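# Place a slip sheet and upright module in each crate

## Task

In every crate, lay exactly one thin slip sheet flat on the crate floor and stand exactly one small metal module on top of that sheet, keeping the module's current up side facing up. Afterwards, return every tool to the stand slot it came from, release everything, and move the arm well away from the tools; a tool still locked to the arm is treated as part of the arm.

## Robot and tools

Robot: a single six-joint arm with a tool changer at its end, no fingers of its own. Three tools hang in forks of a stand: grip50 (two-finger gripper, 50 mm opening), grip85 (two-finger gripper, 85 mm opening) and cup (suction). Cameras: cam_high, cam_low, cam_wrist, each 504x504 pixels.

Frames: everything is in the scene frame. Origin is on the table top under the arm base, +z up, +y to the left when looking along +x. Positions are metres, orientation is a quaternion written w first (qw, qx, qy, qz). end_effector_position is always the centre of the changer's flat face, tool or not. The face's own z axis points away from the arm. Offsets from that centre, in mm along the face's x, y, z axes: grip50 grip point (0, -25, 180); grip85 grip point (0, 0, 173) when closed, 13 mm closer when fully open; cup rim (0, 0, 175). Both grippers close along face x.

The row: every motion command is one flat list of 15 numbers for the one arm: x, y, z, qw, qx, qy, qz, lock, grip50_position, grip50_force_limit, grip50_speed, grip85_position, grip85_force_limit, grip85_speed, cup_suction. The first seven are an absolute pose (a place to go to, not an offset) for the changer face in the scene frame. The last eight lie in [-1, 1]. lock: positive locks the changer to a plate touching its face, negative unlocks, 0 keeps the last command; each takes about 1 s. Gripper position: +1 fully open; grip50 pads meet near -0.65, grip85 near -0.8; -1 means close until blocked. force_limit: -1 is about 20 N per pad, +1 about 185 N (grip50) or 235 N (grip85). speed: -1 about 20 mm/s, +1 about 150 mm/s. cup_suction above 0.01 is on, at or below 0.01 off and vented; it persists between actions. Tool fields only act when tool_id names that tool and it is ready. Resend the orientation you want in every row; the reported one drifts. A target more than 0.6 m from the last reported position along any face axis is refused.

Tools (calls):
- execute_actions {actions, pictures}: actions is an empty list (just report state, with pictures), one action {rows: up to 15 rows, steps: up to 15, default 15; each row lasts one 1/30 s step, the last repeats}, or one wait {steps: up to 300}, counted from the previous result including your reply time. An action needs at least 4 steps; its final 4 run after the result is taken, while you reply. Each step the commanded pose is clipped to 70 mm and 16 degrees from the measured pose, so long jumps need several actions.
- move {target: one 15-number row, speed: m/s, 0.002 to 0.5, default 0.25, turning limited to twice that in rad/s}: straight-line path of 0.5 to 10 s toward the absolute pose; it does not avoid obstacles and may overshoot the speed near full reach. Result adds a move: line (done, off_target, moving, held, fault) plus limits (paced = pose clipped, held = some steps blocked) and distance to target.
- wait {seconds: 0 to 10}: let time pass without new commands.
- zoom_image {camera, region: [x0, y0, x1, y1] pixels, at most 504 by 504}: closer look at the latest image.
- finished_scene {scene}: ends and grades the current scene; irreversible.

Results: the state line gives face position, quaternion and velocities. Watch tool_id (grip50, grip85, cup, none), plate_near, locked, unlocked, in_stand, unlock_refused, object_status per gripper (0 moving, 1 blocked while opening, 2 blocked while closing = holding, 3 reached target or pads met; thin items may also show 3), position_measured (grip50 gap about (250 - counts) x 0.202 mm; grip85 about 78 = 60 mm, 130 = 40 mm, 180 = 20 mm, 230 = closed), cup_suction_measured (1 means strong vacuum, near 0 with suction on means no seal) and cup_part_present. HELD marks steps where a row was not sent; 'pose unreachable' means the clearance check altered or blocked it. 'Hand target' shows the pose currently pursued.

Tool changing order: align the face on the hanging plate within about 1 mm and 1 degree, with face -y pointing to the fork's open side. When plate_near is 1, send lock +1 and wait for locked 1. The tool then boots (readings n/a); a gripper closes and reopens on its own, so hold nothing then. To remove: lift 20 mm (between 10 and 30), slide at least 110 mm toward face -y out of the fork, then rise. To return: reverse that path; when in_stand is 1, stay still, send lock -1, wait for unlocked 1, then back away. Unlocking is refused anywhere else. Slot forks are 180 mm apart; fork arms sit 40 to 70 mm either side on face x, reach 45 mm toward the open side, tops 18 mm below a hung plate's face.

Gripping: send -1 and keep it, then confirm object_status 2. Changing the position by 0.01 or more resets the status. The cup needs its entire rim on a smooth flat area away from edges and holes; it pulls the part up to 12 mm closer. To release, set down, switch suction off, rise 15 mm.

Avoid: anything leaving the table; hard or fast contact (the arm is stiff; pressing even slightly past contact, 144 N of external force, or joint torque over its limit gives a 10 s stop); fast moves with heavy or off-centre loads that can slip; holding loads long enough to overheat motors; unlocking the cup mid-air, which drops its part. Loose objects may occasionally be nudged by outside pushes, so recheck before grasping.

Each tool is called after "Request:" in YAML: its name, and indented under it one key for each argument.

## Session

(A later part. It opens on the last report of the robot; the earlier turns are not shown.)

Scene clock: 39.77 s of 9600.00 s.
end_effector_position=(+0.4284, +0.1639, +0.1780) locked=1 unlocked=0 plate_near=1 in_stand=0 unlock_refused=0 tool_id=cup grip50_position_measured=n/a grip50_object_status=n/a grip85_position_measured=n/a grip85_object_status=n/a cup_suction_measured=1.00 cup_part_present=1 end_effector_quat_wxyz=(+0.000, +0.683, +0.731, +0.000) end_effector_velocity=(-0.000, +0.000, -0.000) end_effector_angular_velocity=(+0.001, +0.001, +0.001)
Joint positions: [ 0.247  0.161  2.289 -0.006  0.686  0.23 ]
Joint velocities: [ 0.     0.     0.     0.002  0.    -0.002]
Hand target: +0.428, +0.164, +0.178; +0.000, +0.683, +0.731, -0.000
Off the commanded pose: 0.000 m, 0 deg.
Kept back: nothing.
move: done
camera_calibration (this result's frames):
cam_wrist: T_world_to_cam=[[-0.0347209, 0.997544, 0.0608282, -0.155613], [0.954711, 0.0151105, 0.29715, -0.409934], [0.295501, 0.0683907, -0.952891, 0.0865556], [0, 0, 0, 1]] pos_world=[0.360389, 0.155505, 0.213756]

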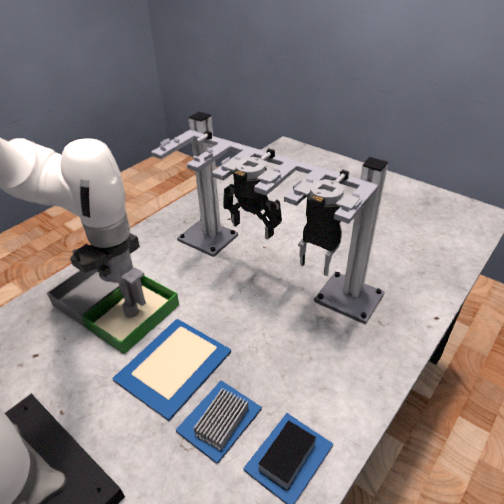

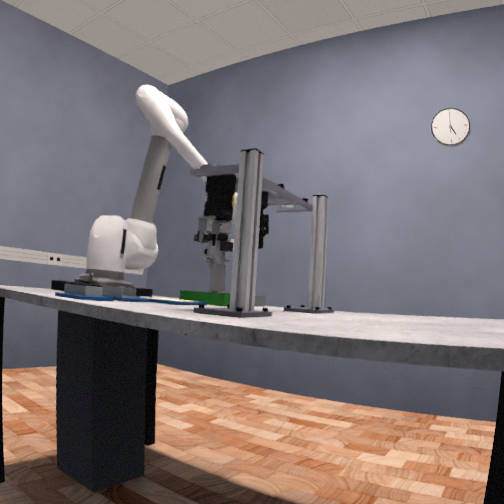

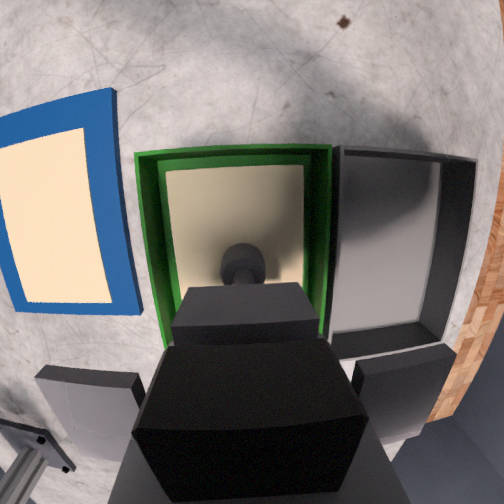

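Request:
execute_actions:
  actions:
    - {"rows": [[0.4283, 0.1639, 0.1775, 0, 0.6826, 0.7308, 0, 0, 1, 0, 0, 1, 0, 0, 1],[0.4283, 0.1639, 0.177, 0, 0.6826, 0.7308, 0, 0, 1, 0, 0, 1, 0, 0, 1],[0.4283, 0.1639, 0.1765, 0, 0.6826, 0.7308, 0, 0, 1, 0, 0, 1, 0, 0, 1],[0.4283, 0.1639, 0.176, 0, 0.6826, 0.7308, 0, 0, 1, 0, 0, 1, 0, 0, 1],[0.4283, 0.1639, 0.1755, 0, 0.6826, 0.7308, 0, 0, 1, 0, 0, 1, 0, 0, 1],[0.4283, 0.1639, 0.175, 0, 0.6826, 0.7308, 0, 0, 1, 0, 0, 1, 0, 0, 1],[0.4283, 0.1639, 0.1745, 0, 0.6826, 0.7308, 0, 0, 1, 0, 0, 1, 0, 0, 1],[0.4283, 0.1639, 0.174, 0, 0.6826, 0.7308, 0, 0, 1, 0, 0, 1, 0, 0, 1]], "steps": 14}
  pictures: true

Scene clock: 40.47 s of 9600.00 s.
end_effector_position=(+0.4283, +0.1639, +0.1741) locked=1 unlocked=0 plate_near=1 in_stand=0 unlock_refused=0 tool_id=cup grip50_position_measured=n/a grip50_object_status=n/a grip85_position_measured=n/a grip85_object_status=n/a cup_suction_measured=1.00 cup_part_present=1 end_effector_quat_wxyz=(-0.000, +0.683, +0.731, -0.000) end_effector_velocity=(+0.000, +0.000, -0.003) end_effector_angular_velocity=(+0.001, +0.000, -0.001)
Joint positions: [ 0.247  0.167  2.292 -0.006  0.677  0.229]
Joint velocities: [ 0.     0.005  0.001  0.001 -0.006  0.   ]
Steps of this call (steps 1 to 11: nothing new was sent; steps 12 to 21: the first 10 steps of this action). Readings (end_effector_position | what the end effector reports):
12: (+0.4284, +0.1639, +0.1779) | locked=1 unlocked=0 plate_near=1 in_stand=0 unlock_refused=0 tool_id=cup grip50_position_measured=n/a grip50_object_status=n/a grip85_position_measured=n/a grip85_object_status=n/a cup_suction_measured=1.00 cup_part_present=1
13: (+0.4283, +0.1639, +0.1776) | locked=1 unlocked=0 plate_near=1 in_stand=0 unlock_refused=0 tool_id=cup grip50_position_measured=n/a grip50_object_status=n/a grip85_position_measured=n/a grip85_object_status=n/a cup_suction_measured=1.00 cup_part_present=1
15: (+0.4283, +0.1639, +0.1767) | locked=1 unlocked=0 plate_near=1 in_stand=0 unlock_refused=0 tool_id=cup grip50_position_measured=n/a grip50_object_status=n/a grip85_position_measured=n/a grip85_object_status=n/a cup_suction_measured=1.00 cup_part_present=1
19: (+0.4283, +0.1639, +0.1747) | locked=1 unlocked=0 plate_near=1 in_stand=0 unlock_refused=0 tool_id=cup grip50_position_measured=n/a grip50_object_status=n/a grip85_position_measured=n/a grip85_object_status=n/a cup_suction_measured=1.00 cup_part_present=1
21: the state above
camera_calibration (this result's frames):
cam_wrist: T_world_to_cam=[[-0.0347887, 0.997538, 0.0608875, -0.155322], [0.954763, 0.0151699, 0.296981, -0.408695], [0.295326, 0.0684647, -0.95294, 0.0829394], [0, 0, 0, 1]] pos_world=[0.360309, 0.155461, 0.209868]

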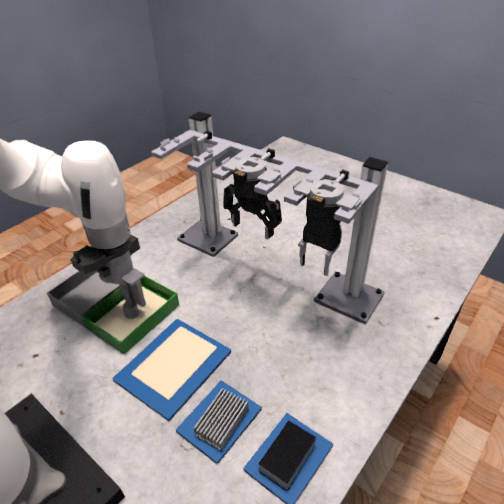

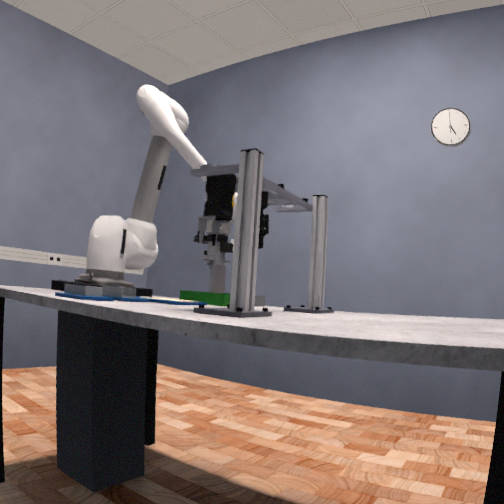

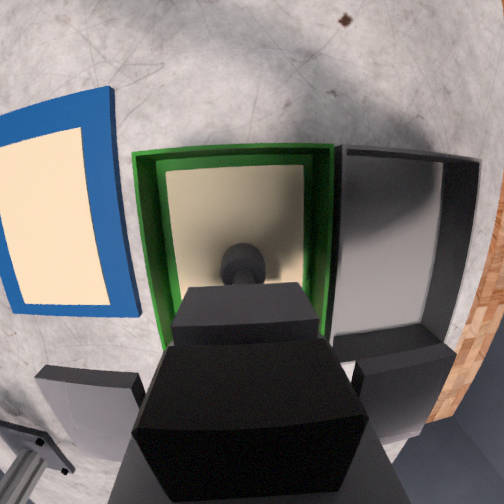

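Now release the suction.

Request:
execute_actions:
  actions:
    - {"rows": [[0.4283, 0.1639, 0.174, 0, 0.6826, 0.7308, 0, 0, 1, 0, 0, 1, 0, 0, 0]], "steps": 15}
  pictures: true

Scene clock: 40.97 s of 9600.00 s.
end_effector_position=(+0.4283, +0.1639, +0.1740) locked=1 unlocked=0 plate_near=1 in_stand=0 unlock_refused=0 tool_id=cup grip50_position_measured=n/a grip50_object_status=n/a grip85_position_measured=n/a grip85_object_status=n/a cup_suction_measured=0.01 cup_part_present=0 end_effector_quat_wxyz=(-0.000, +0.683, +0.731, +0.000) end_effector_velocity=(+0.000, -0.000, +0.000) end_effector_angular_velocity=(-0.000, -0.000, +0.003)
Joint positions: [ 0.247  0.167  2.292 -0.006  0.677  0.229]
Joint velocities: [-0.    -0.    -0.    -0.    -0.    -0.003]
Off your previous action's commanded pose: 0.000 m, 0 deg at its last step (step 4 of this call).
Steps of this call (steps 1 to 4: the last 4 steps of your previous action; steps 5 to 15: the first 11 steps of this action). Readings (end_effector_position | what the end effector reports):
5: (+0.4283, +0.1639, +0.1740) | locked=1 unlocked=0 plate_near=1 in_stand=0 unlock_refused=0 tool_id=cup grip50_position_measured=n/a grip50_object_status=n/a grip85_position_measured=n/a grip85_object_status=n/a cup_suction_measured=0.54 cup_part_present=1
6: (+0.4283, +0.1639, +0.1740) | locked=1 unlocked=0 plate_near=1 in_stand=0 unlock_refused=0 tool_id=cup grip50_position_measured=n/a grip50_object_status=n/a grip85_position_measured=n/a grip85_object_status=n/a cup_suction_measured=0.16 cup_part_present=0
8: (+0.4283, +0.1639, +0.1740) | locked=1 unlocked=0 plate_near=1 in_stand=0 unlock_refused=0 tool_id=cup grip50_position_measured=n/a grip50_object_status=n/a grip85_position_measured=n/a grip85_object_status=n/a cup_suction_measured=0.01 cup_part_present=0
12: (+0.4283, +0.1639, +0.1740) | locked=1 unlocked=0 plate_near=1 in_stand=0 unlock_refused=0 tool_id=cup grip50_position_measured=n/a grip50_object_status=n/a grip85_position_measured=n/a grip85_object_status=n/a cup_suction_measured=0.01 cup_part_present=0
15: the state above
camera_calibration (this result's frames):
cam_wrist: T_world_to_cam=[[-0.0348382, 0.997533, 0.0609414, -0.155316], [0.954743, 0.0151968, 0.297043, -0.408696], [0.295384, 0.0685319, -0.952918, 0.0828394], [0, 0, 0, 1]] pos_world=[0.360319, 0.155467, 0.209804]

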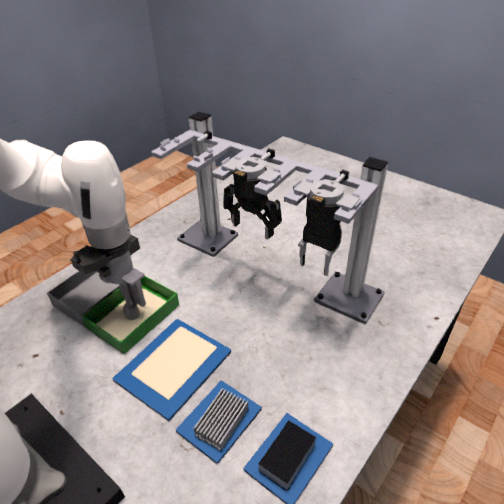

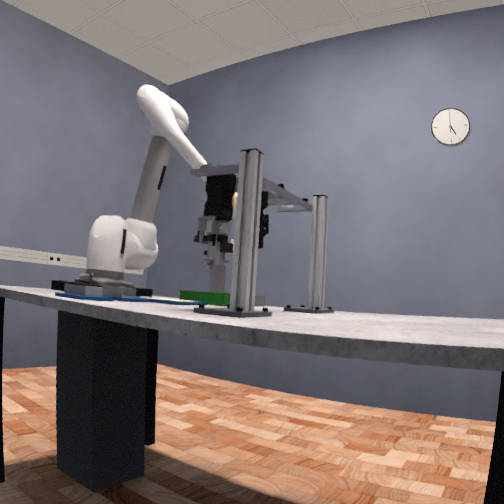

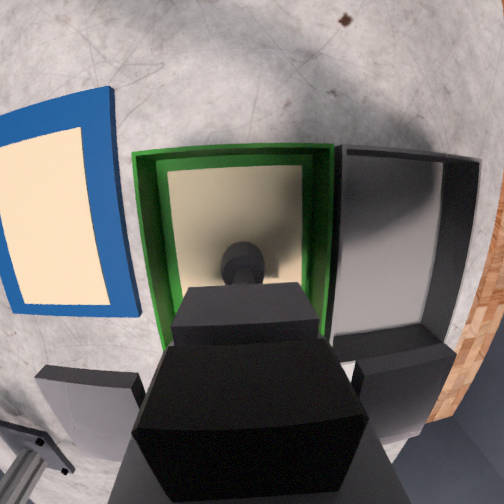

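Request:
zoom_image:
  camera: "cam_wrist"
  region: [125, 130, 345, 330]

Region (125, 130, 345, 330) of cam_wrist's 504x504 image, scaled by 2.291, with more detail than that image has; it fills the top 458 rows of this view, and the rest is white.

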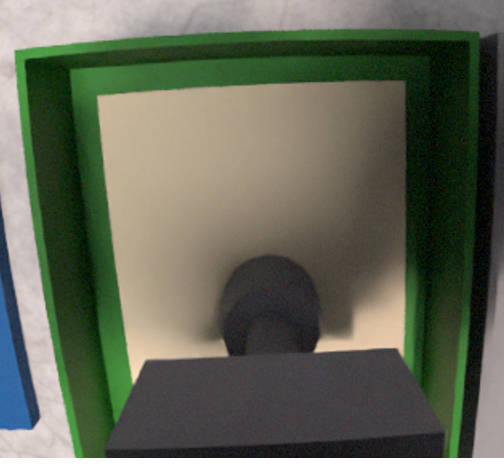

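Request:
move:
  target: [0.4283, 0.1639, 0.245, 0, 0.6826, 0.7308, 0, 0, 1, 0, 0, 1, 0, 0, 0]
  speed: 0.2

Request:
move:
  target: [0.3975, -0.0198, 0.2, 0, 0.6756, 0.7373, 0, 0, 1, 0, 0, 1, 0, 0, 1]
  speed: 0.25

Scene clock: 42.03 s of 9600.00 s.
end_effector_position=(+0.4281, +0.1639, +0.2450) locked=1 unlocked=0 plate_near=1 in_stand=0 unlock_refused=0 tool_id=cup grip50_position_measured=n/a grip50_object_status=n/a grip85_position_measured=n/a grip85_object_status=n/a cup_suction_measured=0.01 cup_part_present=0 end_effector_quat_wxyz=(-0.000, +0.683, +0.731, -0.000) end_effector_velocity=(+0.000, +0.000, +0.001) end_effector_angular_velocity=(+0.001, -0.002, -0.001)
Joint positions: [ 0.247  0.059  2.236 -0.005  0.841  0.228]
Joint velocities: [ 0.    -0.002 -0.001  0.     0.001  0.001]
Hand target: +0.428, +0.164, +0.245; -0.000, +0.683, +0.731, +0.000
Off your previous action's commanded pose: 0.000 m, 0 deg at its last step (step 4 of this call).
Off the commanded pose: 0.000 m, 0 deg.
Kept back: nothing.
move: done
camera_calibration (this result's frames):
cam_wrist: T_world_to_cam=[[-0.0349543, 0.997521, 0.0610755, -0.159602], [0.954796, 0.0152807, 0.296869, -0.429579], [0.2952, 0.0686914, -0.952963, 0.150658], [0, 0, 0, 1]] pos_world=[0.360107, 0.155422, 0.280848]

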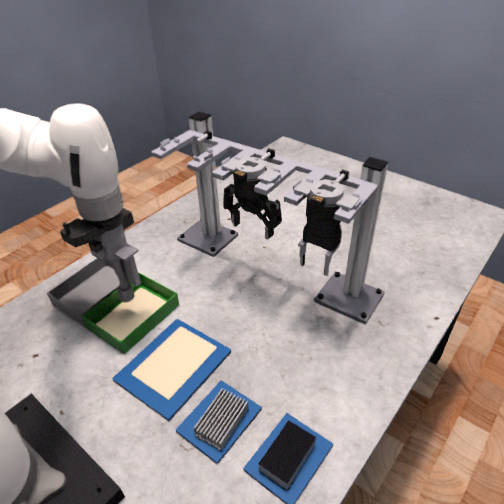

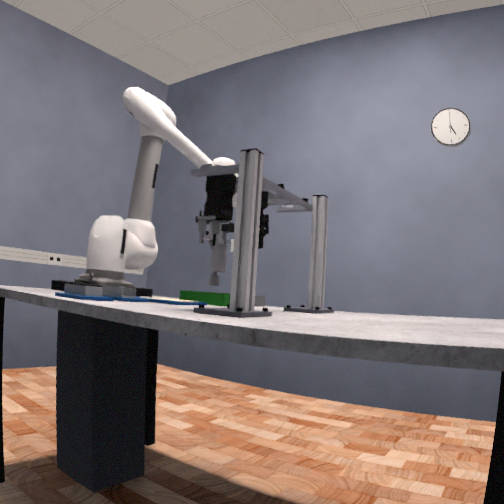

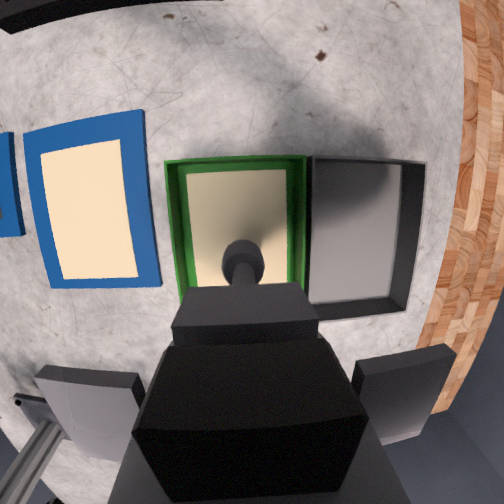

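Scene clock: 43.20 s of 9600.00 s.
end_effector_position=(+0.3976, -0.0200, +0.1998) locked=1 unlocked=0 plate_near=1 in_stand=0 unlock_refused=0 tool_id=cup grip50_position_measured=n/a grip50_object_status=n/a grip85_position_measured=n/a grip85_object_status=n/a cup_suction_measured=0.01 cup_part_present=0 end_effector_quat_wxyz=(+0.000, +0.676, +0.737, -0.000) end_effector_velocity=(+0.000, -0.000, -0.000) end_effector_angular_velocity=(-0.001, +0.001, +0.002)
Joint positions: [-0.182  0.034  2.377 -0.003  0.724 -0.221]
Joint velocities: [ 0.     0.001 -0.    -0.001 -0.    -0.001]
Hand target: +0.398, -0.020, +0.200; +0.000, +0.676, +0.737, -0.000
Off the commanded pose: 0.000 m, 0 deg.
Kept back: nothing.
move: done
camera_calibration (this result's frames):
cam_wrist: T_world_to_cam=[[-0.0538589, 0.996745, 0.0599918, 0.0332637], [0.954153, 0.0336563, 0.297422, -0.383721], [0.294435, 0.0732602, -0.952859, 0.129608], [0, 0, 0, 1]] pos_world=[0.329759, -0.0297358, 0.23563]

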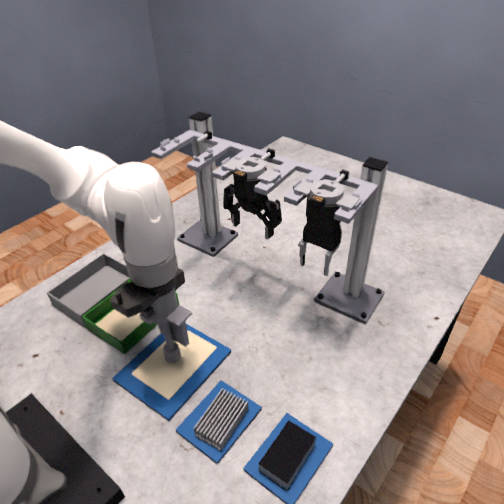

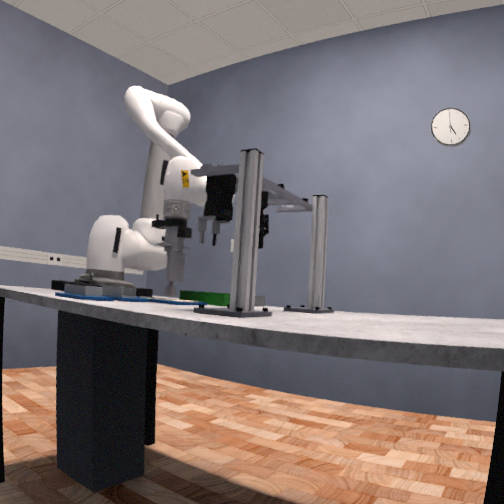

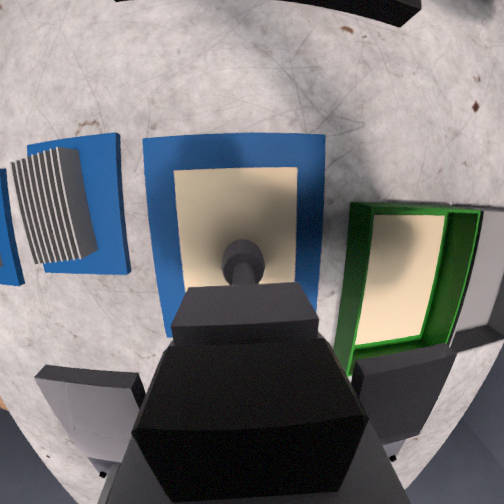

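Request:
execute_actions:
  actions:
    - {"rows": [[0.3975, -0.0198, 0.1985, 0, 0.6756, 0.7373, 0, 0, 1, 0, 0, 1, 0, 0, 1],[0.3975, -0.0198, 0.197, 0, 0.6756, 0.7373, 0, 0, 1, 0, 0, 1, 0, 0, 1],[0.3975, -0.0198, 0.1955, 0, 0.6756, 0.7373, 0, 0, 1, 0, 0, 1, 0, 0, 1],[0.3975, -0.0198, 0.194, 0, 0.6756, 0.7373, 0, 0, 1, 0, 0, 1, 0, 0, 1],[0.3975, -0.0198, 0.1925, 0, 0.6756, 0.7373, 0, 0, 1, 0, 0, 1, 0, 0, 1],[0.3975, -0.0198, 0.191, 0, 0.6756, 0.7373, 0, 0, 1, 0, 0, 1, 0, 0, 1],[0.3975, -0.0198, 0.190, 0, 0.6756, 0.7373, 0, 0, 1, 0, 0, 1, 0, 0, 1],[0.3975, -0.0198, 0.189, 0, 0.6756, 0.7373, 0, 0, 1, 0, 0, 1, 0, 0, 1],[0.3975, -0.0198, 0.188, 0, 0.6756, 0.7373, 0, 0, 1, 0, 0, 1, 0, 0, 1],[0.3975, -0.0198, 0.187, 0, 0.6756, 0.7373, 0, 0, 1, 0, 0, 1, 0, 0, 1],[0.3975, -0.0198, 0.186, 0, 0.6756, 0.7373, 0, 0, 1, 0, 0, 1, 0, 0, 1],[0.3975, -0.0198, 0.185, 0, 0.6756, 0.7373, 0, 0, 1, 0, 0, 1, 0, 0, 1]], "steps": 15}

Request:
execute_actions:
  actions:
    - {"steps": 8}

Scene clock: 43.87 s of 9600.00 s.
end_effector_position=(+0.3975, -0.0198, +0.1874) locked=1 unlocked=0 plate_near=1 in_stand=0 unlock_refused=0 tool_id=cup grip50_position_measured=n/a grip50_object_status=n/a grip85_position_measured=n/a grip85_object_status=n/a cup_suction_measured=0.30 cup_part_present=0 end_effector_quat_wxyz=(-0.000, +0.676, +0.737, -0.000) end_effector_velocity=(+0.000, +0.001, -0.029) end_effector_angular_velocity=(+0.000, -0.001, -0.000)
Joint positions: [-0.182  0.056  2.387 -0.002  0.692 -0.222]
Joint velocities: [ 0.001  0.053  0.023  0.001 -0.077  0.001]
Steps of this call (steps 1 to 9: nothing new was sent; steps 10 to 20: the first 11 steps of this action). Readings (end_effector_position | what the end effector reports):
10: (+0.3977, -0.0200, +0.1997) | locked=1 unlocked=0 plate_near=1 in_stand=0 unlock_refused=0 tool_id=cup grip50_position_measured=n/a grip50_object_status=n/a grip85_position_measured=n/a grip85_object_status=n/a cup_suction_measured=0.01 cup_part_present=0
11: (+0.3978, -0.0200, +0.1989) | locked=1 unlocked=0 plate_near=1 in_stand=0 unlock_refused=0 tool_id=cup grip50_position_measured=n/a grip50_object_status=n/a grip85_position_measured=n/a grip85_object_status=n/a cup_suction_measured=0.01 cup_part_present=0
13: (+0.3976, -0.0199, +0.1962) | locked=1 unlocked=0 plate_near=1 in_stand=0 unlock_refused=0 tool_id=cup grip50_position_measured=n/a grip50_object_status=n/a grip85_position_measured=n/a grip85_object_status=n/a cup_suction_measured=0.01 cup_part_present=0
17: (+0.3975, -0.0199, +0.1905) | locked=1 unlocked=0 plate_near=1 in_stand=0 unlock_refused=0 tool_id=cup grip50_position_measured=n/a grip50_object_status=n/a grip85_position_measured=n/a grip85_object_status=n/a cup_suction_measured=0.01 cup_part_present=0
20: the state above

Scene clock: 44.13 s of 9600.00 s.
end_effector_position=(+0.3975, -0.0198, +0.1850) locked=1 unlocked=0 plate_near=1 in_stand=0 unlock_refused=0 tool_id=cup grip50_position_measured=n/a grip50_object_status=n/a grip85_position_measured=n/a grip85_object_status=n/a cup_suction_measured=0.98 cup_part_present=1 end_effector_quat_wxyz=(+0.000, +0.676, +0.737, +0.000) end_effector_velocity=(-0.000, +0.000, +0.000) end_effector_angular_velocity=(+0.000, -0.001, -0.003)
Joint positions: [-0.182  0.06   2.389 -0.002  0.686 -0.222]
Joint velocities: [ 0.    -0.     0.     0.001 -0.001  0.002]
Hand target: +0.398, -0.020, +0.185; +0.000, +0.676, +0.737, -0.000
Off the commanded pose: 0.000 m, 0 deg.
Kept back: nothing.
Steps of this call (steps 1 to 4: the last 4 steps of your previous action; steps 5 to 8: nothing new was sent). Readings (end_effector_position | what the end effector reports):
1: (+0.3975, -0.0198, +0.1864) | locked=1 unlocked=0 plate_near=1 in_stand=0 unlock_refused=0 tool_id=cup grip50_position_measured=n/a grip50_object_status=n/a grip85_position_measured=n/a grip85_object_status=n/a cup_suction_measured=0.49 cup_part_present=0
2: (+0.3975, -0.0198, +0.1855) | locked=1 unlocked=0 plate_near=1 in_stand=0 unlock_refused=0 tool_id=cup grip50_position_measured=n/a grip50_object_status=n/a grip85_position_measured=n/a grip85_object_status=n/a cup_suction_measured=0.65 cup_part_present=1
4: (+0.3975, -0.0198, +0.1850) | locked=1 unlocked=0 plate_near=1 in_stand=0 unlock_refused=0 tool_id=cup grip50_position_measured=n/a grip50_object_status=n/a grip85_position_measured=n/a grip85_object_status=n/a cup_suction_measured=0.84 cup_part_present=1
8: the state above

Request:
move:
  target: [0.3975, -0.0198, 0.24, 0, 0.6756, 0.7373, 0, 0, 1, 0, 0, 1, 0, 0, 1]
  speed: 0.12

Request:
move:
  target: [0.4181, 0.3076, 0.24, 0, 0.680, 0.7332, 0, 0, 1, 0, 0, 1, 0, 0, 1]
  speed: 0.25

Scene clock: 45.73 s of 9600.00 s.
end_effector_position=(+0.3973, -0.0197, +0.2400) locked=1 unlocked=0 plate_near=1 in_stand=0 unlock_refused=0 tool_id=cup grip50_position_measured=n/a grip50_object_status=n/a grip85_position_measured=n/a grip85_object_status=n/a cup_suction_measured=1.00 cup_part_present=1 end_effector_quat_wxyz=(-0.000, +0.676, +0.737, +0.000) end_effector_velocity=(+0.000, +0.000, +0.000) end_effector_angular_velocity=(+0.000, -0.000, -0.002)
Joint positions: [-0.181 -0.032  2.341 -0.001  0.827 -0.222]
Joint velocities: [ 0.     0.    -0.001  0.     0.     0.002]
Hand target: +0.397, -0.020, +0.240; -0.000, +0.676, +0.737, +0.000
Off the commanded pose: 0.000 m, 0 deg.
Kept back: nothing.
move: done
camera_calibration (this result's frames):
cam_wrist: T_world_to_cam=[[-0.0540195, 0.996668, 0.0611081, 0.030328], [0.954298, 0.033515, 0.296971, -0.395395], [0.293934, 0.0743576, -0.952929, 0.168197], [0, 0, 0, 1]] pos_world=[0.329524, -0.029482, 0.275847]

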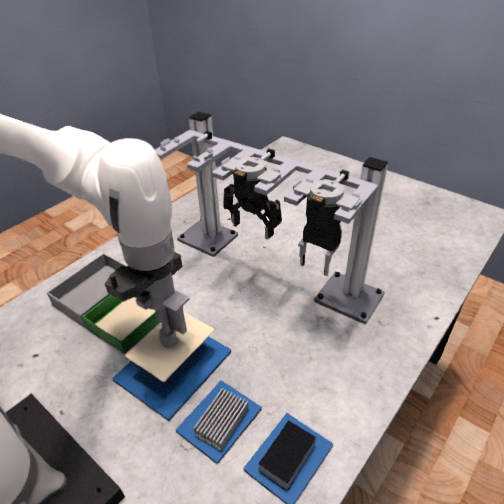

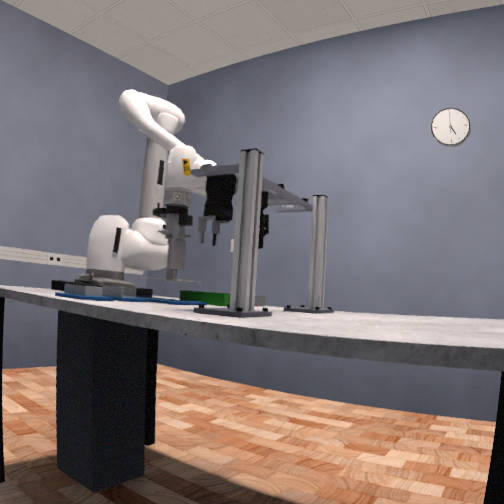

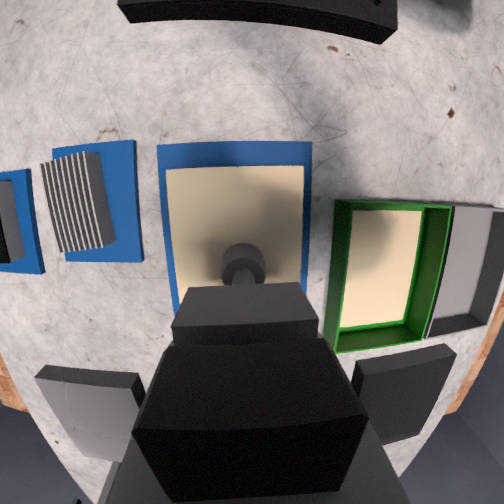

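Scene clock: 47.43 s of 9600.00 s.
end_effector_position=(+0.4180, +0.3079, +0.2402) locked=1 unlocked=0 plate_near=1 in_stand=0 unlock_refused=0 tool_id=cup grip50_position_measured=n/a grip50_object_status=n/a grip85_position_measured=n/a grip85_object_status=n/a cup_suction_measured=1.00 cup_part_present=1 end_effector_quat_wxyz=(-0.001, +0.680, +0.733, +0.000) end_effector_velocity=(+0.000, +0.000, +0.001) end_effector_angular_velocity=(+0.000, -0.002, +0.000)
Joint positions: [ 0.526  0.157  2.135 -0.005  0.845  0.5  ]
Joint velocities: [ 0.    -0.001 -0.    -0.001 -0.     0.001]
Hand target: +0.418, +0.308, +0.240; -0.001, +0.680, +0.733, +0.000
Off the commanded pose: 0.000 m, 0 deg.
Kept back: nothing.
move: done
camera_calibration (this result's frames):
cam_wrist: T_world_to_cam=[[-0.0418299, 0.997188, 0.0621862, -0.300653], [0.954893, 0.0215864, 0.296164, -0.422548], [0.293989, 0.0717697, -0.953111, 0.138706], [0, 0, 0, 1]] pos_world=[0.350134, 0.298974, 0.276042]

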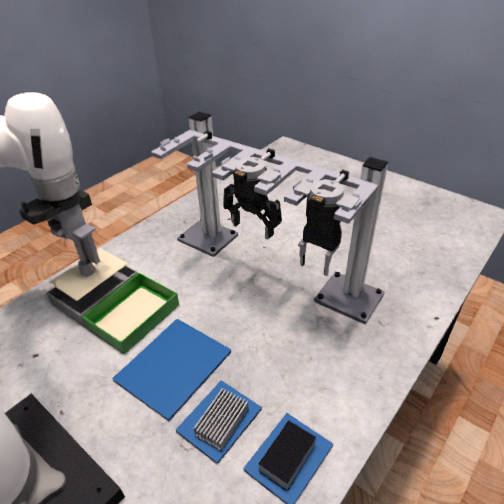

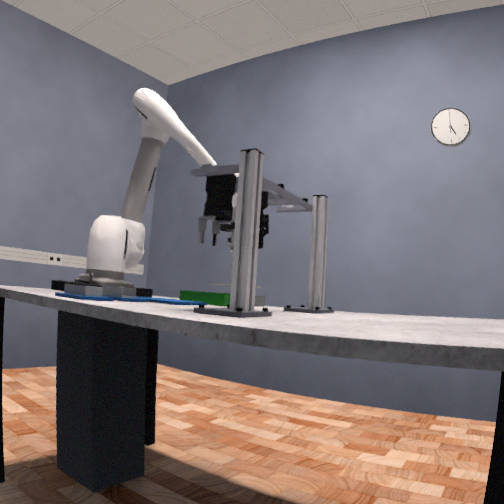

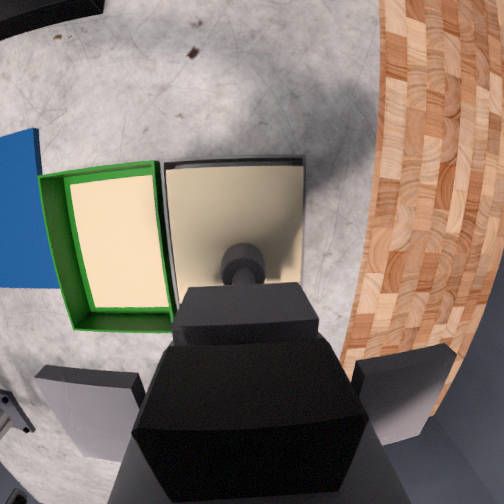

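Request:
zoom_image:
  camera: "cam_wrist"
  region: [150, 140, 330, 310]

Region (150, 140, 330, 310) of cam_wrist's 504x504 image, scaled by 2.800, with more detail than that image has.

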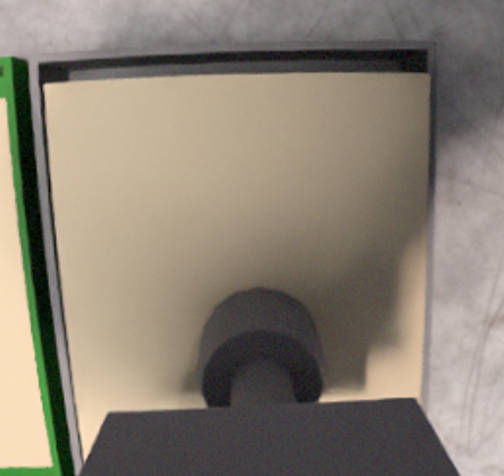

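Request:
move:
  target: [0.4181, 0.3072, 0.172, 0, 0.6762, 0.7367, 0, 0, 1, 0, 0, 1, 0, 0, 1]
  speed: 0.09

Request:
execute_actions:
  actions:
    - {"rows": [[0.4181, 0.3072, 0.172, 0, 0.6762, 0.7367, 0, 0, 1, 0, 0, 1, 0, 0, 0]], "steps": 10}
  pictures: true

Scene clock: 54.00 s of 9600.00 s.
end_effector_position=(+0.4183, +0.3073, +0.1720) locked=1 unlocked=0 plate_near=1 in_stand=0 unlock_refused=0 tool_id=cup grip50_position_measured=n/a grip50_object_status=n/a grip85_position_measured=n/a grip85_object_status=n/a cup_suction_measured=1.00 cup_part_present=1 end_effector_quat_wxyz=(+0.000, +0.676, +0.737, +0.000) end_effector_velocity=(-0.000, -0.000, -0.001) end_effector_angular_velocity=(-0.002, +0.002, +0.002)
Joint positions: [ 0.524  0.251  2.185 -0.008  0.701  0.491]
Joint velocities: [ 0.     0.002  0.    -0.002  0.    -0.   ]
Hand target: +0.418, +0.307, +0.172; +0.000, +0.676, +0.737, -0.000
Off the commanded pose: 0.000 m, 0 deg.
Kept back: nothing.
move: done
camera_calibration (this result's frames):
cam_wrist: T_world_to_cam=[[-0.0520751, 0.996787, 0.0608522, -0.291108], [0.954298, 0.0317137, 0.297169, -0.405603], [0.294284, 0.0735463, -0.952884, 0.0729432], [0, 0, 0, 1]] pos_world=[0.350441, 0.297671, 0.207754]

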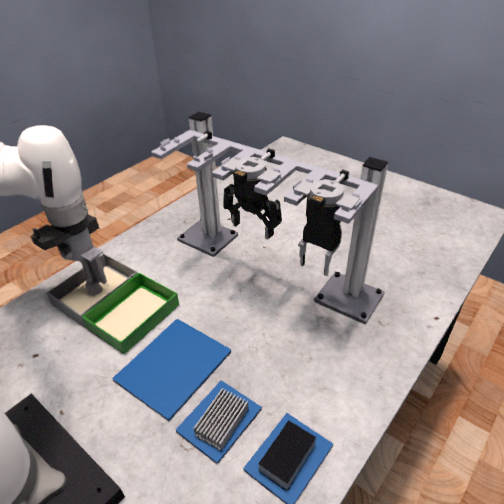

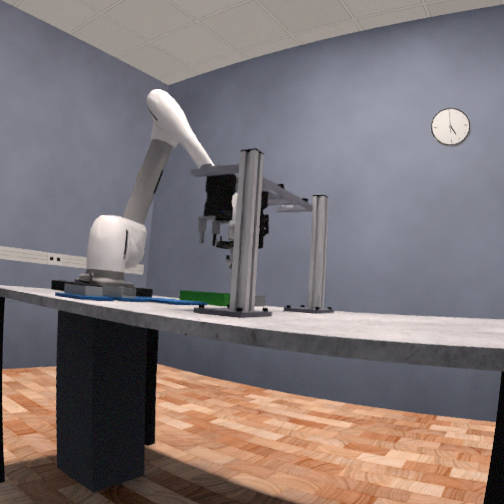

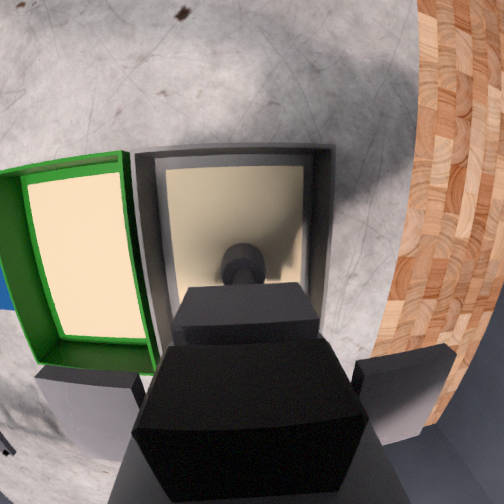

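Scene clock: 54.20 s of 9600.00 s.
end_effector_position=(+0.4182, +0.3072, +0.1719) locked=1 unlocked=0 plate_near=1 in_stand=0 unlock_refused=0 tool_id=cup grip50_position_measured=n/a grip50_object_status=n/a grip85_position_measured=n/a grip85_object_status=n/a cup_suction_measured=0.01 cup_part_present=0 end_effector_quat_wxyz=(+0.000, +0.676, +0.737, -0.000) end_effector_velocity=(-0.000, +0.000, -0.000) end_effector_angular_velocity=(+0.001, +0.001, -0.003)
Joint positions: [ 0.524  0.251  2.185 -0.008  0.701  0.491]
Joint velocities: [-0.     0.     0.     0.002  0.     0.001]
Steps of this call (steps 1 to 6: the first 6 steps of this action). Readings (end_effector_position | what the end effector reports):
1: (+0.4183, +0.3073, +0.1719) | locked=1 unlocked=0 plate_near=1 in_stand=0 unlock_refused=0 tool_id=cup grip50_position_measured=n/a grip50_object_status=n/a grip85_position_measured=n/a grip85_object_status=n/a cup_suction_measured=0.54 cup_part_present=1
2: (+0.4182, +0.3072, +0.1719) | locked=1 unlocked=0 plate_near=1 in_stand=0 unlock_refused=0 tool_id=cup grip50_position_measured=n/a grip50_object_status=n/a grip85_position_measured=n/a grip85_object_status=n/a cup_suction_measured=0.12 cup_part_present=0
4: (+0.4182, +0.3072, +0.1719) | locked=1 unlocked=0 plate_near=1 in_stand=0 unlock_refused=0 tool_id=cup grip50_position_measured=n/a grip50_object_status=n/a grip85_position_measured=n/a grip85_object_status=n/a cup_suction_measured=0.01 cup_part_present=0
6: the state above
camera_calibration (this result's frames):
cam_wrist: T_world_to_cam=[[-0.052301, 0.99678, 0.0607839, -0.290931], [0.954352, 0.0319656, 0.296968, -0.405523], [0.294069, 0.0735409, -0.952951, 0.0730153], [0, 0, 0, 1]] pos_world=[0.350324, 0.297587, 0.207691]

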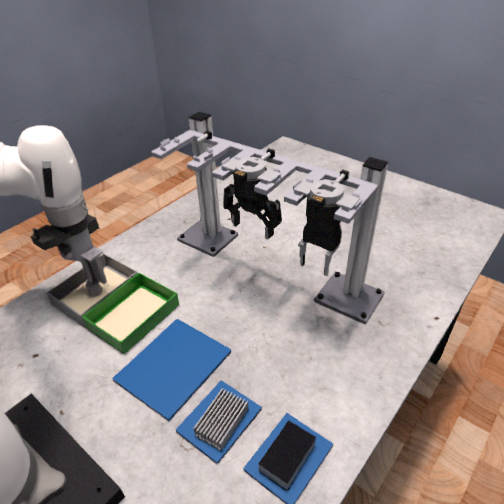

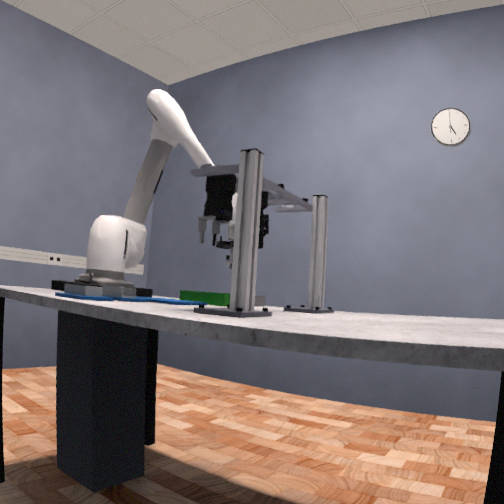

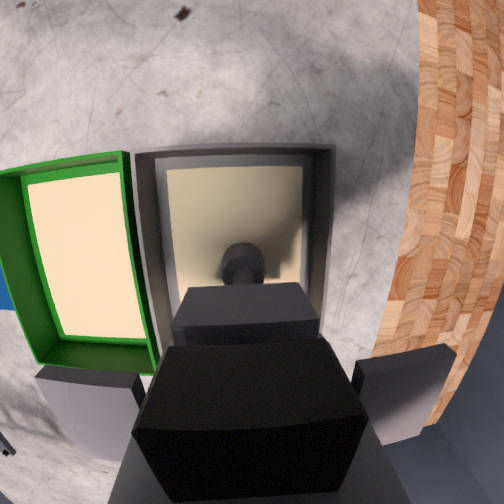

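Request:
move:
  target: [0.4181, 0.3072, 0.2, 0, 0.6762, 0.7367, 0, 0, 1, 0, 0, 1, 0, 0, 0]
  speed: 0.1

Request:
move:
  target: [0.5601, 0.1636, 0.383, 0, 0.6756, 0.7373, 0, 0, 1, 0, 0, 1, 0, 0, 0]
  speed: 0.3

Request:
move:
  target: [0.6796, 0.1741, 0.383, 0, 0.6756, 0.7373, 0, 0, 1, 0, 0, 1, 0, 0, 0]
  speed: 0.15

Scene clock: 55.17 s of 9600.00 s.
end_effector_position=(+0.4180, +0.3072, +0.2000) locked=1 unlocked=0 plate_near=1 in_stand=0 unlock_refused=0 tool_id=cup grip50_position_measured=n/a grip50_object_status=n/a grip85_position_measured=n/a grip85_object_status=n/a cup_suction_measured=0.01 cup_part_present=0 end_effector_quat_wxyz=(-0.000, +0.676, +0.737, -0.000) end_effector_velocity=(+0.000, -0.000, +0.000) end_effector_angular_velocity=(-0.000, -0.001, +0.000)
Joint positions: [ 0.525  0.21   2.167 -0.007  0.761  0.49 ]
Joint velocities: [-0.     0.    -0.    -0.001 -0.     0.   ]
Hand target: +0.418, +0.307, +0.200; -0.000, +0.676, +0.737, +0.000
Off your previous action's commanded pose: 0.000 m, 0 deg at its last step (step 4 of this call).
Off the commanded pose: 0.000 m, 0 deg.
Kept back: nothing.
move: done
camera_calibration (this result's frames):
cam_wrist: T_world_to_cam=[[-0.0522277, 0.996772, 0.0609685, -0.292667], [0.954357, 0.0318411, 0.296966, -0.413722], [0.294066, 0.0736955, -0.95294, 0.0998133], [0, 0, 0, 1]] pos_world=[0.350202, 0.29754, 0.235821]

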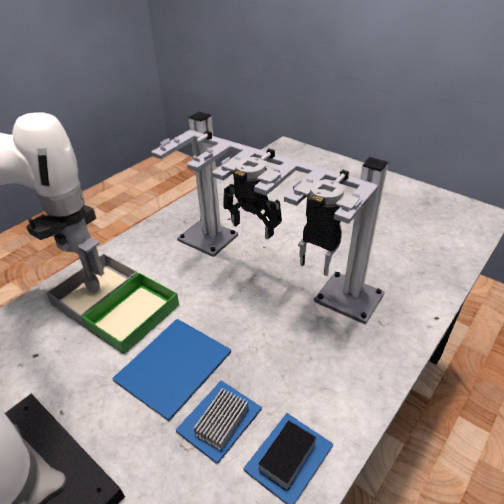

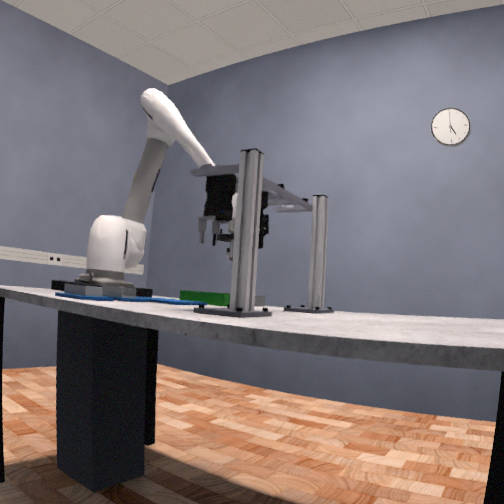

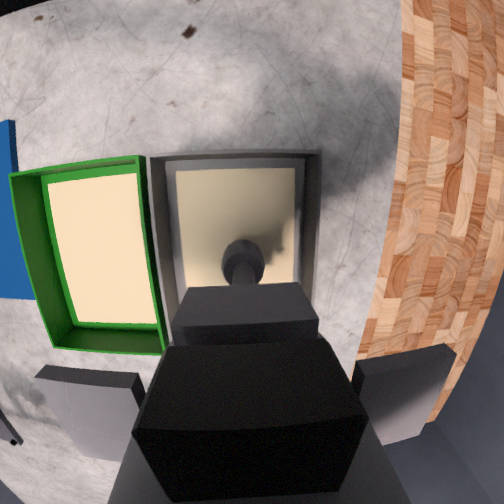

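Scene clock: 56.47 s of 9600.00 s.
end_effector_position=(+0.5596, +0.1633, +0.3833) locked=1 unlocked=0 plate_near=1 in_stand=0 unlock_refused=0 tool_id=cup grip50_position_measured=n/a grip50_object_status=n/a grip85_position_measured=n/a grip85_object_status=n/a cup_suction_measured=0.01 cup_part_present=0 end_effector_quat_wxyz=(+0.000, +0.675, +0.737, +0.000) end_effector_velocity=(+0.000, -0.000, +0.001) end_effector_angular_velocity=(-0.000, -0.000, +0.002)
Joint positions: [ 0.182  0.111  1.881 -0.004  1.143  0.142]
Joint velocities: [-0.    -0.001 -0.001 -0.     0.001 -0.002]
Hand target: +0.560, +0.163, +0.383; +0.000, +0.675, +0.737, +0.000
Off the commanded pose: 0.001 m, 0 deg.
Kept back: nothing.
move: done
camera_calibration (this result's frames):
cam_wrist: T_world_to_cam=[[-0.0543635, 0.996676, 0.0606765, -0.151714], [0.954126, 0.0339325, 0.297477, -0.599096], [0.29443, 0.074065, -0.952799, 0.243094], [0, 0, 0, 1]] pos_world=[0.491791, 0.153534, 0.419043]

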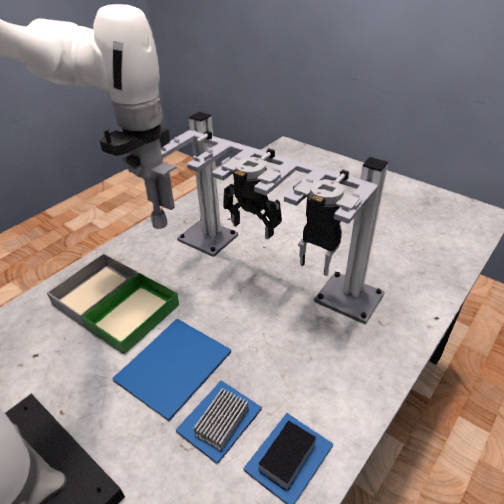

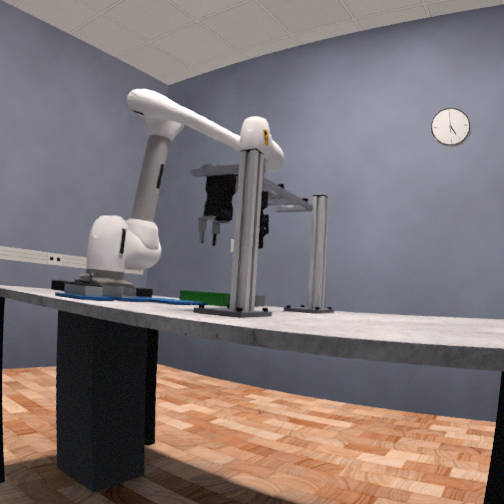

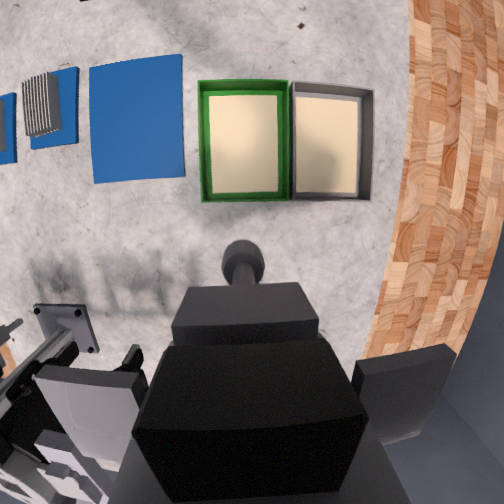

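Scene clock: 57.60 s of 9600.00 s.
end_effector_position=(+0.6795, +0.1740, +0.3832) locked=1 unlocked=0 plate_near=1 in_stand=0 unlock_refused=0 tool_id=cup grip50_position_measured=n/a grip50_object_status=n/a grip85_position_measured=n/a grip85_object_status=n/a cup_suction_measured=0.01 cup_part_present=0 end_effector_quat_wxyz=(+0.000, +0.676, +0.737, +0.000) end_effector_velocity=(+0.001, -0.001, -0.001) end_effector_angular_velocity=(-0.001, +0.001, +0.001)
Joint positions: [ 0.158  0.291  1.657 -0.004  1.188  0.118]
Joint velocities: [-0.001  0.001 -0.    -0.     0.    -0.001]
Hand target: +0.680, +0.174, +0.383; +0.000, +0.676, +0.737, +0.000
Off the commanded pose: 0.000 m, 0 deg.
Kept back: nothing.
move: done
camera_calibration (this result's frames):
cam_wrist: T_world_to_cam=[[-0.0539372, 0.996684, 0.0609243, -0.156275], [0.954262, 0.0334811, 0.297093, -0.713735], [0.294068, 0.074162, -0.952903, 0.207196], [0, 0, 0, 1]] pos_world=[0.611731, 0.164287, 0.419005]

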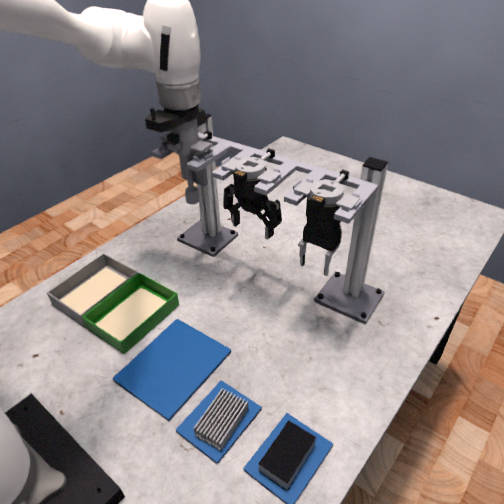

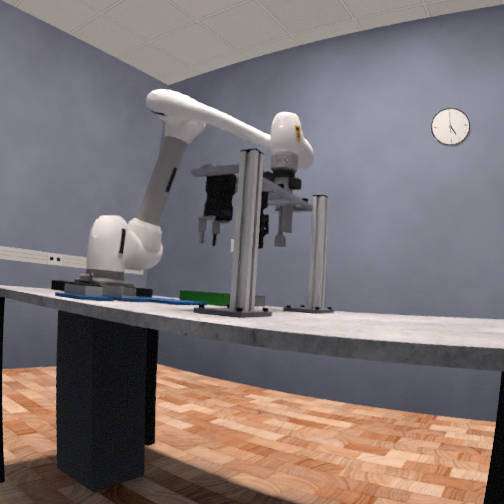

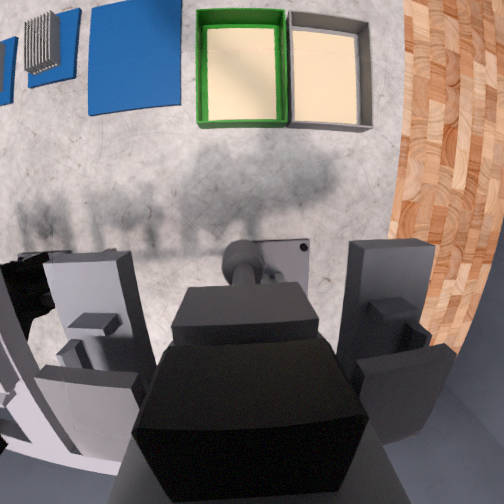

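Request:
move:
  target: [0.6794, 0.1738, 0.3631, 0, 0.6756, 0.7373, 0, 0, 1, 0, 0, 1, 0, 0, 0]
  speed: 0.04

Scene clock: 58.57 s of 9600.00 s.
end_effector_position=(+0.6795, +0.1738, +0.3631) locked=1 unlocked=0 plate_near=1 in_stand=1 unlock_refused=0 tool_id=cup grip50_position_measured=n/a grip50_object_status=n/a grip85_position_measured=n/a grip85_object_status=n/a cup_suction_measured=0.01 cup_part_present=0 end_effector_quat_wxyz=(+0.000, +0.676, +0.737, +0.000) end_effector_velocity=(-0.000, +0.000, +0.001) end_effector_angular_velocity=(+0.001, -0.001, -0.001)
Joint positions: [ 0.158  0.303  1.679 -0.004  1.154  0.118]
Joint velocities: [-0.    -0.001  0.     0.001 -0.     0.   ]
Hand target: +0.679, +0.174, +0.363; +0.000, +0.676, +0.737, -0.000
Off the commanded pose: 0.000 m, 0 deg.
Kept back: nothing.
move: done
camera_calibration (this result's frames):
cam_wrist: T_world_to_cam=[[-0.053835, 0.996687, 0.0609665, -0.154936], [0.954271, 0.0333722, 0.297074, -0.707656], [0.294055, 0.0741716, -0.952906, 0.18811], [0, 0, 0, 1]] pos_world=[0.611641, 0.164086, 0.398923]

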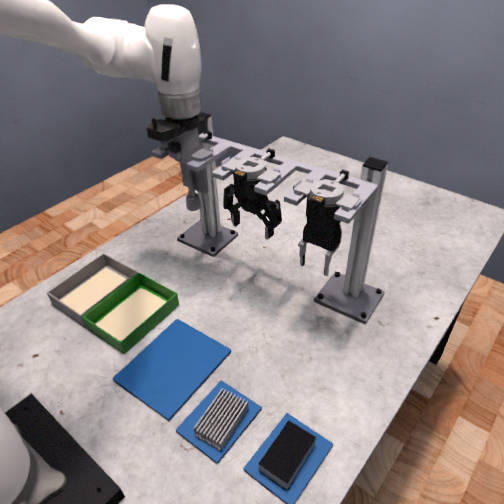

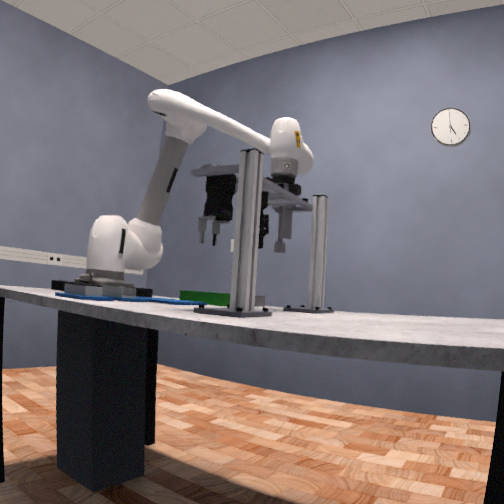

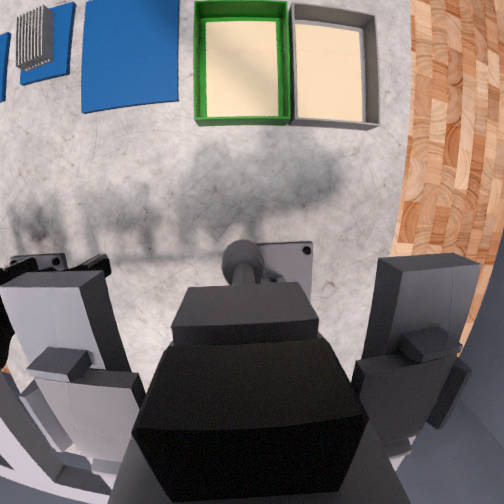

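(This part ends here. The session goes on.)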